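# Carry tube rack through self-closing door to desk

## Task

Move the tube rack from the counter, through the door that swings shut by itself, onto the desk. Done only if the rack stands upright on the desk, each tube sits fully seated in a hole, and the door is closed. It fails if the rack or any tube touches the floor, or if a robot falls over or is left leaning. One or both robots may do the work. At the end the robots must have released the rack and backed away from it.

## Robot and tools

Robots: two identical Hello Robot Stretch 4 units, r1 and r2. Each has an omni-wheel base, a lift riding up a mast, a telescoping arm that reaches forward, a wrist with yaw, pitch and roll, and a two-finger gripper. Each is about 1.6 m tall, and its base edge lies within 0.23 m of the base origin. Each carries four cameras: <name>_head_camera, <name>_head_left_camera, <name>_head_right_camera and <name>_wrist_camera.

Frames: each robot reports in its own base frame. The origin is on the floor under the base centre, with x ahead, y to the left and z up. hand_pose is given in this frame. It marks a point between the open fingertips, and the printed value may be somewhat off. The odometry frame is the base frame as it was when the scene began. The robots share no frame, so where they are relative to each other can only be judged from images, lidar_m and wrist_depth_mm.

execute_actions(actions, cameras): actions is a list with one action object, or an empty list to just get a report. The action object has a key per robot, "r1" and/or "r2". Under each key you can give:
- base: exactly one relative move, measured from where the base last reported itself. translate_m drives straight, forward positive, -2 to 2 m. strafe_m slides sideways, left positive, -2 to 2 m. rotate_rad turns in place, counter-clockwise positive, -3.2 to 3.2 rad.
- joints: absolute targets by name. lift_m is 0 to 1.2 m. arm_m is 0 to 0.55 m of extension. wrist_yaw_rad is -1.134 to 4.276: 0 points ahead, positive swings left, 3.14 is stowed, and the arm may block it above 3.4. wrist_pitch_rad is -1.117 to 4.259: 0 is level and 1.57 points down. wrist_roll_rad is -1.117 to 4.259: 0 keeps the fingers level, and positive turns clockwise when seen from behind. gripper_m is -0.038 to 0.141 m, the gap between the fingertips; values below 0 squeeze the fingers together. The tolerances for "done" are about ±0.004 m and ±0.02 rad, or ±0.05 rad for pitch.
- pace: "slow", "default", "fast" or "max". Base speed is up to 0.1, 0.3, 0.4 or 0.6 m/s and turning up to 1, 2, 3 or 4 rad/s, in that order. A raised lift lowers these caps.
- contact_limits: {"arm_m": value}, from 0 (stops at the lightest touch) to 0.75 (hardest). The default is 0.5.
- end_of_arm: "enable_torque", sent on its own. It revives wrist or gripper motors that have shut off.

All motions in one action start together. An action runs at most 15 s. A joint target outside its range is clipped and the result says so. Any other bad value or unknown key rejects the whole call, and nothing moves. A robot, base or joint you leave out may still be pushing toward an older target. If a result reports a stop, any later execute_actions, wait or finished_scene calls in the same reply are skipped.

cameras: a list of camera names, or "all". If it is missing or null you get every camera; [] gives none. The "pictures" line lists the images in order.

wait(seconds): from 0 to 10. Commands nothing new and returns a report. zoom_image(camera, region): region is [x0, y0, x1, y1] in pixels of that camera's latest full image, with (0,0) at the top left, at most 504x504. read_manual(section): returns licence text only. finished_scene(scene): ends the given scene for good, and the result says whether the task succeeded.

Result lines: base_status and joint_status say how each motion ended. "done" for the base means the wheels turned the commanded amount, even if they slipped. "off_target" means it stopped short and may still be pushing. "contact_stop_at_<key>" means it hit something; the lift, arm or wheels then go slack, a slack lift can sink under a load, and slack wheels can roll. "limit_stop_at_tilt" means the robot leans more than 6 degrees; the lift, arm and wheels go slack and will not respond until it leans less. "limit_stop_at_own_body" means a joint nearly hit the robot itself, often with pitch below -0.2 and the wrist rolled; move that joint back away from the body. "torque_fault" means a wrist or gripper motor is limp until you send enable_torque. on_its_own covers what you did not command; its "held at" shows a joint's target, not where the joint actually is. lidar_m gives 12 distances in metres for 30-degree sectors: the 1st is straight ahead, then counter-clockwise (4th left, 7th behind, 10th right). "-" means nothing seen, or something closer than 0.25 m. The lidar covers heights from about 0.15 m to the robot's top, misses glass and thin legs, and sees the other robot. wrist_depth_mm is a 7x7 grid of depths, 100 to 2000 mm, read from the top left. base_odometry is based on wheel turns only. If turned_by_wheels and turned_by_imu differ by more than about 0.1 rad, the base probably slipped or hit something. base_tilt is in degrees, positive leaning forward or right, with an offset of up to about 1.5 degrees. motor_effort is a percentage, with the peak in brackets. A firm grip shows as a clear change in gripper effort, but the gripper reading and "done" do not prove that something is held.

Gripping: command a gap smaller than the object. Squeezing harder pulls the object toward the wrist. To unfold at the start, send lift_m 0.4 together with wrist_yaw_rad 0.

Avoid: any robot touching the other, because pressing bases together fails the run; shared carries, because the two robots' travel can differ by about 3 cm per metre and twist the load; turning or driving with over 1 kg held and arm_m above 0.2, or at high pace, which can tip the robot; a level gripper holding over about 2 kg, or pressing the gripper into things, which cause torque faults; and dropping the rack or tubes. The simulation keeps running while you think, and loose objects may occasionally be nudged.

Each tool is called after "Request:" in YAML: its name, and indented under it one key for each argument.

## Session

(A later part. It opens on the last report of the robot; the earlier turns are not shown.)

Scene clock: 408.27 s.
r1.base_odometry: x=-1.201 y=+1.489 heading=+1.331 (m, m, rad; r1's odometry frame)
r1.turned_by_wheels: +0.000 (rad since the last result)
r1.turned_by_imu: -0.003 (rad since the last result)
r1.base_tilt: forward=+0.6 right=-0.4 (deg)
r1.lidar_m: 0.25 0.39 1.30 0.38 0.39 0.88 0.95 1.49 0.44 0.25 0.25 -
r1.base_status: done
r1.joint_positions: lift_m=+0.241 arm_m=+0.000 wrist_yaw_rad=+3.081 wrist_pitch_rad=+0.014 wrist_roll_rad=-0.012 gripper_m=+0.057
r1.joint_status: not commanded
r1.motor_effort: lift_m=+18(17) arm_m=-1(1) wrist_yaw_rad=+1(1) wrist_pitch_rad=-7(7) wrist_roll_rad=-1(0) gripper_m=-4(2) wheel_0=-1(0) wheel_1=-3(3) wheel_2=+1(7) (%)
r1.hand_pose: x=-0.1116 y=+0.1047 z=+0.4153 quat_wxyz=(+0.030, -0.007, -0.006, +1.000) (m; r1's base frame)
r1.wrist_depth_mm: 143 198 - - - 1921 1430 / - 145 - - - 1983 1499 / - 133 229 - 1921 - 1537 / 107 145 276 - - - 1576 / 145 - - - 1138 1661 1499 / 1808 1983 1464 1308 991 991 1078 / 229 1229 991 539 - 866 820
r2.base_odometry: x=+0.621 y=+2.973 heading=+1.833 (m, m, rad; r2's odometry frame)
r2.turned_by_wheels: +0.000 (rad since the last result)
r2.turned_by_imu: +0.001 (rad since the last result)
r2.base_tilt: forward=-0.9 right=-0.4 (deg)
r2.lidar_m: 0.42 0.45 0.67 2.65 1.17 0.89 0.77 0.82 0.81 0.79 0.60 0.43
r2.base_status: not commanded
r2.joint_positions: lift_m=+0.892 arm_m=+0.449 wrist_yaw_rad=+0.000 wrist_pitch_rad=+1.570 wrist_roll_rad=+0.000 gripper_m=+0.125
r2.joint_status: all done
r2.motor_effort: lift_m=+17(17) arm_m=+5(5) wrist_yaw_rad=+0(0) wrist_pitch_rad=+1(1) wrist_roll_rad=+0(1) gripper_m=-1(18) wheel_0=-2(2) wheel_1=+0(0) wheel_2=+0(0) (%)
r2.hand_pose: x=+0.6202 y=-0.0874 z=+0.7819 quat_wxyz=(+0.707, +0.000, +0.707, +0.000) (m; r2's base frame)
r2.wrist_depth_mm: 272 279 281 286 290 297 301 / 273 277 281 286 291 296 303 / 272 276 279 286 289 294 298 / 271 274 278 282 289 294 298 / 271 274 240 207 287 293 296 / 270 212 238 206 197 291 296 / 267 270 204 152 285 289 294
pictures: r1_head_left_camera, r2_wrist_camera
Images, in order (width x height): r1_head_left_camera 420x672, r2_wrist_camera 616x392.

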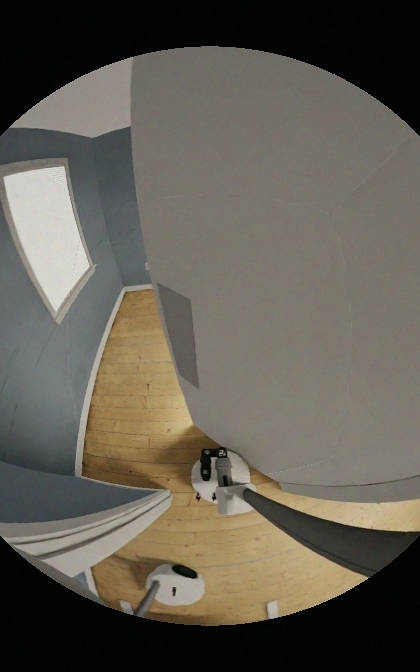

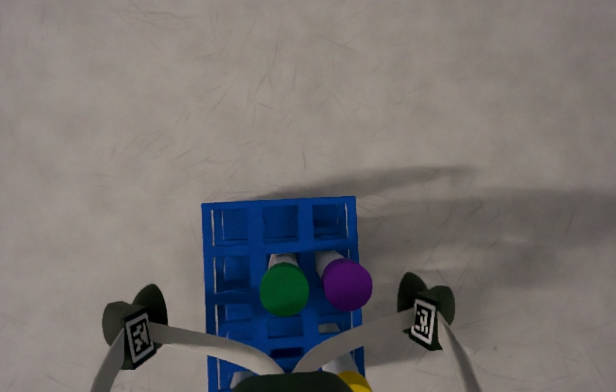

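Request:
execute_actions:
  actions:
    - {"r1": {"base": {"translate_m": -0.2}, "pace": "slow"}, "r2": {"joints": {"lift_m": 1.03}}}
  cameras: ["r1_head_left_camera", "r2_wrist_camera"]

Request:
execute_actions:
  actions:
    - {"r1": {"base": {"translate_m": -0.3}, "pace": "slow"}, "r2": {"joints": {"arm_m": 0.05, "wrist_pitch_rad": 0.75}}}
  cameras: ["r1_head_left_camera", "r1_head_camera", "r2_wrist_camera", "r2_head_camera"]

Scene clock: 424.47 s.
r1.base_odometry: x=-1.248 y=+1.295 heading=+1.331 (m, m, rad; r1's odometry frame)
r1.turned_by_wheels: +0.000 (rad since the last result)
r1.turned_by_imu: -0.003 (rad since the last result)
r1.base_tilt: forward=+0.6 right=-0.3 (deg)
r1.lidar_m: 0.25 0.25 1.27 0.36 1.28 0.69 0.88 1.33 2.58 0.35 0.25 -
r1.base_status: done
r1.joint_positions: lift_m=+0.241 arm_m=+0.000 wrist_yaw_rad=+3.081 wrist_pitch_rad=+0.014 wrist_roll_rad=-0.012 gripper_m=+0.057
r1.joint_status: not commanded
r1.motor_effort: lift_m=+18(18) arm_m=-1(1) wrist_yaw_rad=+1(1) wrist_pitch_rad=-7(7) wrist_roll_rad=+1(1) gripper_m=-4(1) wheel_0=+0(4) wheel_1=+0(7) wheel_2=+0(8) (%)
r1.hand_pose: x=-0.1116 y=+0.1047 z=+0.4153 quat_wxyz=(+0.030, -0.007, -0.006, +1.000) (m; r1's base frame)
r1.wrist_depth_mm: 143 198 - - - 1756 1430 / - 145 - - - 1661 1464 / - 133 229 1808 - 1863 1499 / 107 145 274 - - 1863 1537 / 144 - - - - 1430 1464 / 1808 1921 1464 1308 788 788 1098 / 229 1229 1008 544 - 788 809
r2.base_odometry: x=+0.621 y=+2.973 heading=+1.833 (m, m, rad; r2's odometry frame)
r2.turned_by_wheels: +0.000 (rad since the last result)
r2.turned_by_imu: +0.001 (rad since the last result)
r2.base_tilt: forward=-0.8 right=-0.4 (deg)
r2.lidar_m: 0.40 0.45 0.62 2.64 1.17 0.71 0.75 0.82 0.84 0.80 0.61 0.41
r2.base_status: not commanded
r2.joint_positions: lift_m=+1.030 arm_m=+0.449 wrist_yaw_rad=+0.000 wrist_pitch_rad=+1.570 wrist_roll_rad=+0.000 gripper_m=+0.125
r2.joint_status: all done
r2.motor_effort: lift_m=+22(24) arm_m=+5(5) wrist_yaw_rad=+0(0) wrist_pitch_rad=+0(0) wrist_roll_rad=+1(1) gripper_m=-3(2) wheel_0=-2(1) wheel_1=+0(0) wheel_2=+0(0) (%)
r2.hand_pose: x=+0.6202 y=-0.0874 z=+0.9195 quat_wxyz=(+0.707, +0.000, +0.707, +0.000) (m; r2's base frame)
r2.wrist_depth_mm: 404 415 418 424 433 442 442 / 404 410 418 424 430 436 445 / 402 407 415 424 430 439 442 / 402 410 415 424 427 433 442 / 399 407 413 343 424 433 439 / 397 211 410 343 220 430 439 / 397 402 402 152 424 427 436
pictures: r1_head_left_camera, r2_wrist_camera
Images, in order (width x height): r1_head_left_camera 420x672, r2_wrist_camera 616x392.

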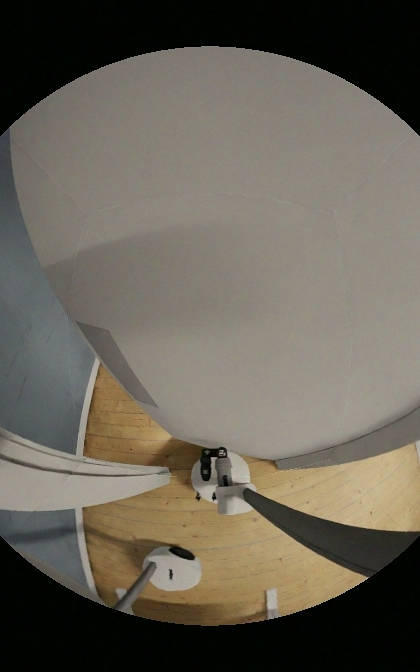

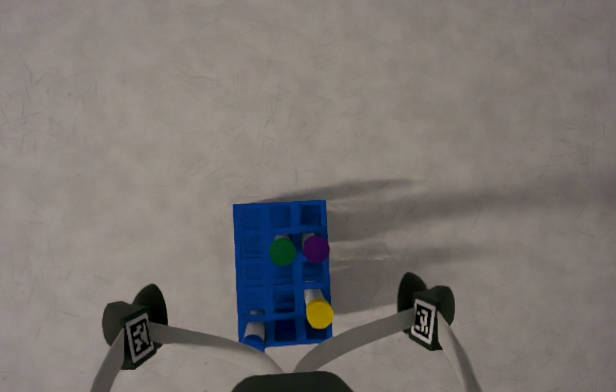

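Scene clock: 428.73 s.
r1.base_odometry: x=-1.320 y=+1.003 heading=+1.331 (m, m, rad; r1's odometry frame)
r1.turned_by_wheels: +0.000 (rad since the last result)
r1.turned_by_imu: -0.001 (rad since the last result)
r1.base_tilt: forward=+0.5 right=-0.4 (deg)
r1.lidar_m: 0.30 0.33 0.44 1.03 0.48 0.45 0.94 1.00 2.43 1.03 0.47 0.31
r1.base_status: done
r1.joint_positions: lift_m=+0.241 arm_m=+0.000 wrist_yaw_rad=+3.081 wrist_pitch_rad=+0.014 wrist_roll_rad=-0.012 gripper_m=+0.057
r1.joint_status: not commanded
r1.motor_effort: lift_m=+18(18) arm_m=-1(1) wrist_yaw_rad=+1(1) wrist_pitch_rad=-7(7) wrist_roll_rad=+0(0) gripper_m=-1(2) wheel_0=-2(6) wheel_1=-2(2) wheel_2=+1(5) (%)
r1.hand_pose: x=-0.1116 y=+0.1047 z=+0.4153 quat_wxyz=(+0.030, -0.007, -0.006, +1.000) (m; r1's base frame)
r1.wrist_depth_mm: 144 198 1863 1921 1983 1863 1255 / - 145 1863 1921 1921 1464 580 / - 133 229 1430 1921 1863 591 / 107 146 274 1921 1983 1983 585 / 144 1863 1983 1921 1863 1756 591 / 1756 1863 1464 1308 603 574 559 / 228 1182 1008 539 - 508 480
r2.base_odometry: x=+0.621 y=+2.973 heading=+1.833 (m, m, rad; r2's odometry frame)
r2.turned_by_wheels: +0.000 (rad since the last result)
r2.turned_by_imu: +0.000 (rad since the last result)
r2.base_tilt: forward=-0.8 right=-0.4 (deg)
r2.lidar_m: 0.40 0.44 0.65 2.65 0.49 0.46 0.77 0.82 0.83 0.81 0.56 0.43
r2.base_status: not commanded
r2.joint_positions: lift_m=+1.030 arm_m=+0.051 wrist_yaw_rad=+0.000 wrist_pitch_rad=+0.752 wrist_roll_rad=+0.000 gripper_m=+0.125
r2.joint_status: all done
r2.motor_effort: lift_m=+22(22) arm_m=-5(8) wrist_yaw_rad=+1(1) wrist_pitch_rad=-6(9) wrist_roll_rad=+1(0) gripper_m=-1(2) wheel_0=-1(2) wheel_1=+0(0) wheel_2=-1(0) (%)
r2.hand_pose: x=+0.4325 y=-0.0874 z=+1.0109 quat_wxyz=(+0.930, +0.000, +0.367, +0.000) (m; r2's base frame)
r2.wrist_depth_mm: 866 878 878 878 891 891 891 / 931 917 946 960 976 946 960 / 831 842 854 866 866 891 946 / 691 707 715 723 741 741 750 / 603 609 615 530 634 634 640 / 535 211 535 500 220 554 559 / 480 462 469 152 484 484 500
pictures: r1_head_camera, r1_head_left_camera, r2_head_camera, r2_wrist_camera
Images, in order (width x height): r1_head_camera 420x560, r1_head_left_camera 420x672, r2_head_camera 420x560, r2_wrist_camera 616x392.

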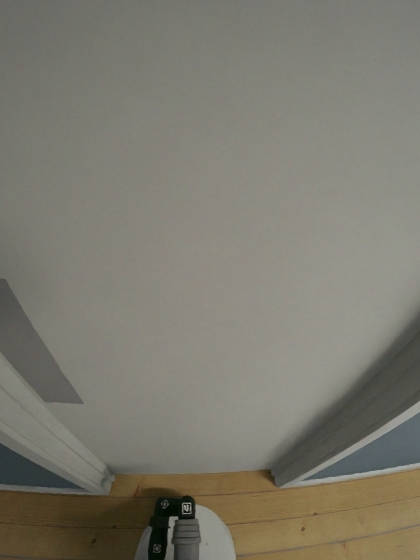

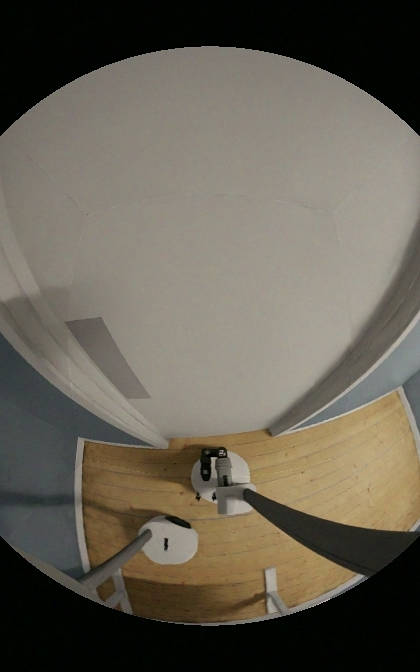

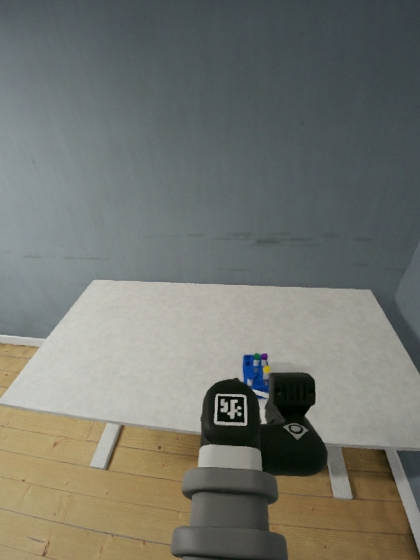

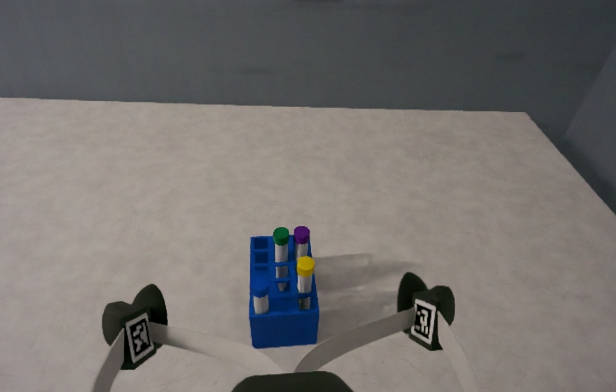

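Request:
zoom_image:
  camera: "r2_wrist_camera"
  region: [220, 210, 360, 360]

Region (220, 210, 360, 360) of r2_wrist_camera's 616x392 image, scaled by 3.360; it fills the left 470 columns of this view, and the rest is white.

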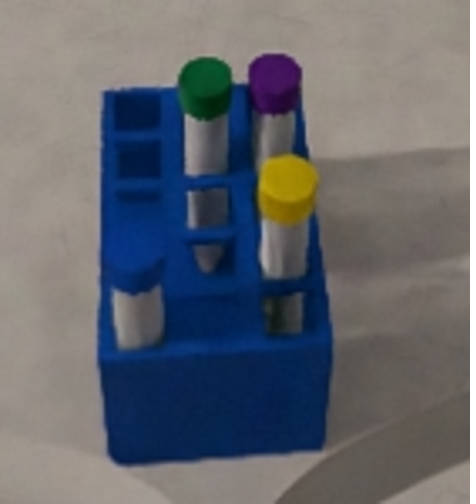

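Request:
execute_actions:
  actions:
    - {"r1": {"base": {"translate_m": -0.14}}, "r2": {"base": {"strafe_m": -0.2}, "joints": {"arm_m": 0.0, "wrist_pitch_rad": 1.3}}}
  cameras: ["r1_head_left_camera", "r1_head_camera", "r2_head_camera"]

Scene clock: 444.00 s.
r1.base_odometry: x=-1.353 y=+0.867 heading=+1.331 (m, m, rad; r1's odometry frame)
r1.turned_by_wheels: +0.000 (rad since the last result)
r1.turned_by_imu: -0.002 (rad since the last result)
r1.base_tilt: forward=+0.5 right=-0.4 (deg)
r1.lidar_m: 0.45 0.47 0.53 1.20 0.50 0.56 0.82 0.84 2.32 1.56 0.59 0.47
r1.base_status: done
r1.joint_positions: lift_m=+0.241 arm_m=+0.000 wrist_yaw_rad=+3.081 wrist_pitch_rad=+0.014 wrist_roll_rad=-0.012 gripper_m=+0.057
r1.joint_status: not commanded
r1.motor_effort: lift_m=+18(18) arm_m=-1(1) wrist_yaw_rad=+1(1) wrist_pitch_rad=-7(7) wrist_roll_rad=+0(0) gripper_m=-3(2) wheel_0=+0(8) wheel_1=+0(7) wheel_2=+0(7) (%)
r1.hand_pose: x=-0.1116 y=+0.1047 z=+0.4153 quat_wxyz=(+0.030, -0.007, -0.006, +1.000) (m; r1's base frame)
r1.wrist_depth_mm: 143 198 1756 1756 1756 1756 1464 / - 145 1708 1808 1138 1255 1308 / - 133 228 1366 1808 1808 1499 / 107 145 274 1808 1808 1808 1499 / 145 1708 1756 1808 1808 1756 1499 / 1708 1708 1281 1308 1078 699 591 / 229 1205 1008 544 - 866 496
r2.base_odometry: x=+0.814 y=+3.024 heading=+1.833 (m, m, rad; r2's odometry frame)
r2.turned_by_wheels: +0.000 (rad since the last result)
r2.turned_by_imu: +0.000 (rad since the last result)
r2.base_tilt: forward=-0.9 right=-0.4 (deg)
r2.lidar_m: 0.41 0.43 0.63 0.66 0.51 0.64 0.77 0.82 0.61 0.58 0.56 0.44
r2.base_status: done
r2.joint_positions: lift_m=+1.030 arm_m=+0.001 wrist_yaw_rad=+0.000 wrist_pitch_rad=+1.300 wrist_roll_rad=+0.000 gripper_m=+0.125
r2.joint_status: all done
r2.motor_effort: lift_m=+22(22) arm_m=-5(3) wrist_yaw_rad=+0(0) wrist_pitch_rad=+0(5) wrist_roll_rad=+1(1) gripper_m=-3(0) wheel_0=+0(9) wheel_1=+2(8) wheel_2=+0(0) (%)
r2.hand_pose: x=+0.2489 y=-0.0874 z=+0.9300 quat_wxyz=(+0.796, +0.000, +0.605, +0.000) (m; r2's base frame)
r2.wrist_depth_mm: 496 466 517 535 530 544 668 / 480 488 500 504 517 521 544 / 459 473 477 477 492 500 508 / 1118 1138 1182 1182 1182 1008 723 / 1098 1098 1160 1160 1160 1042 732 / 1060 212 1098 1118 221 991 741 / 1025 1008 842 152 1060 917 723
pictures: r1_head_camera, r1_head_left_camera, r2_head_camera
Images, in order (width x height): r1_head_camera 420x560, r1_head_left_camera 420x672, r2_head_camera 420x560.

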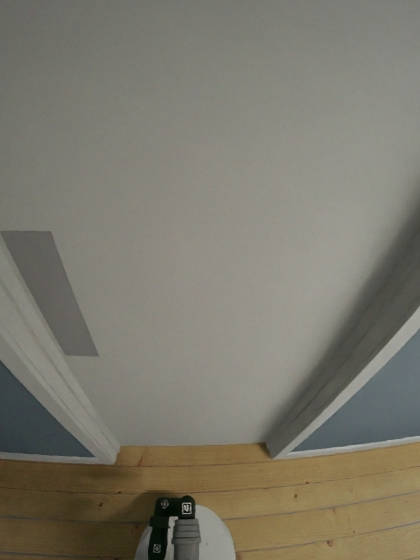

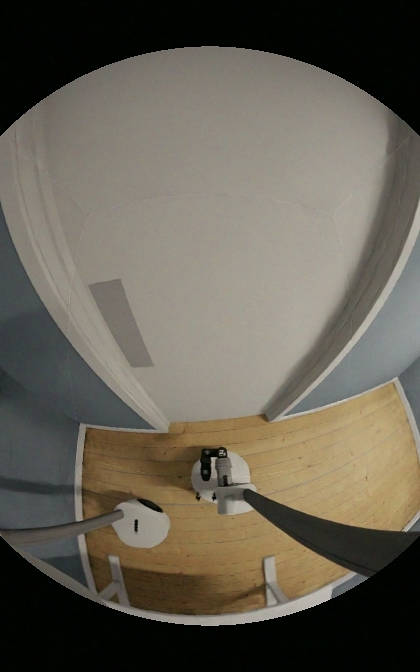

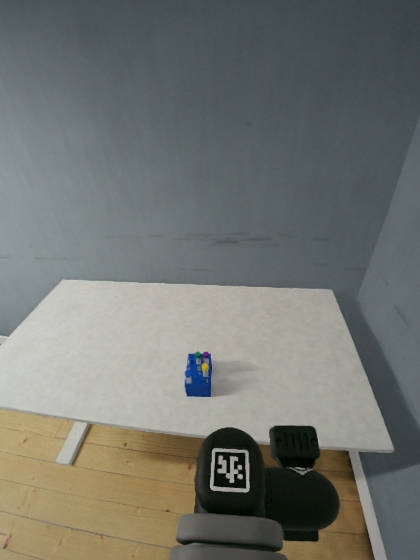

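The door is shut, the rack stands upright on the desk with all four tubes seated, and both robots have moved clear.

Request:
finished_scene:
  scene: 2

The scene is finished: the task was done.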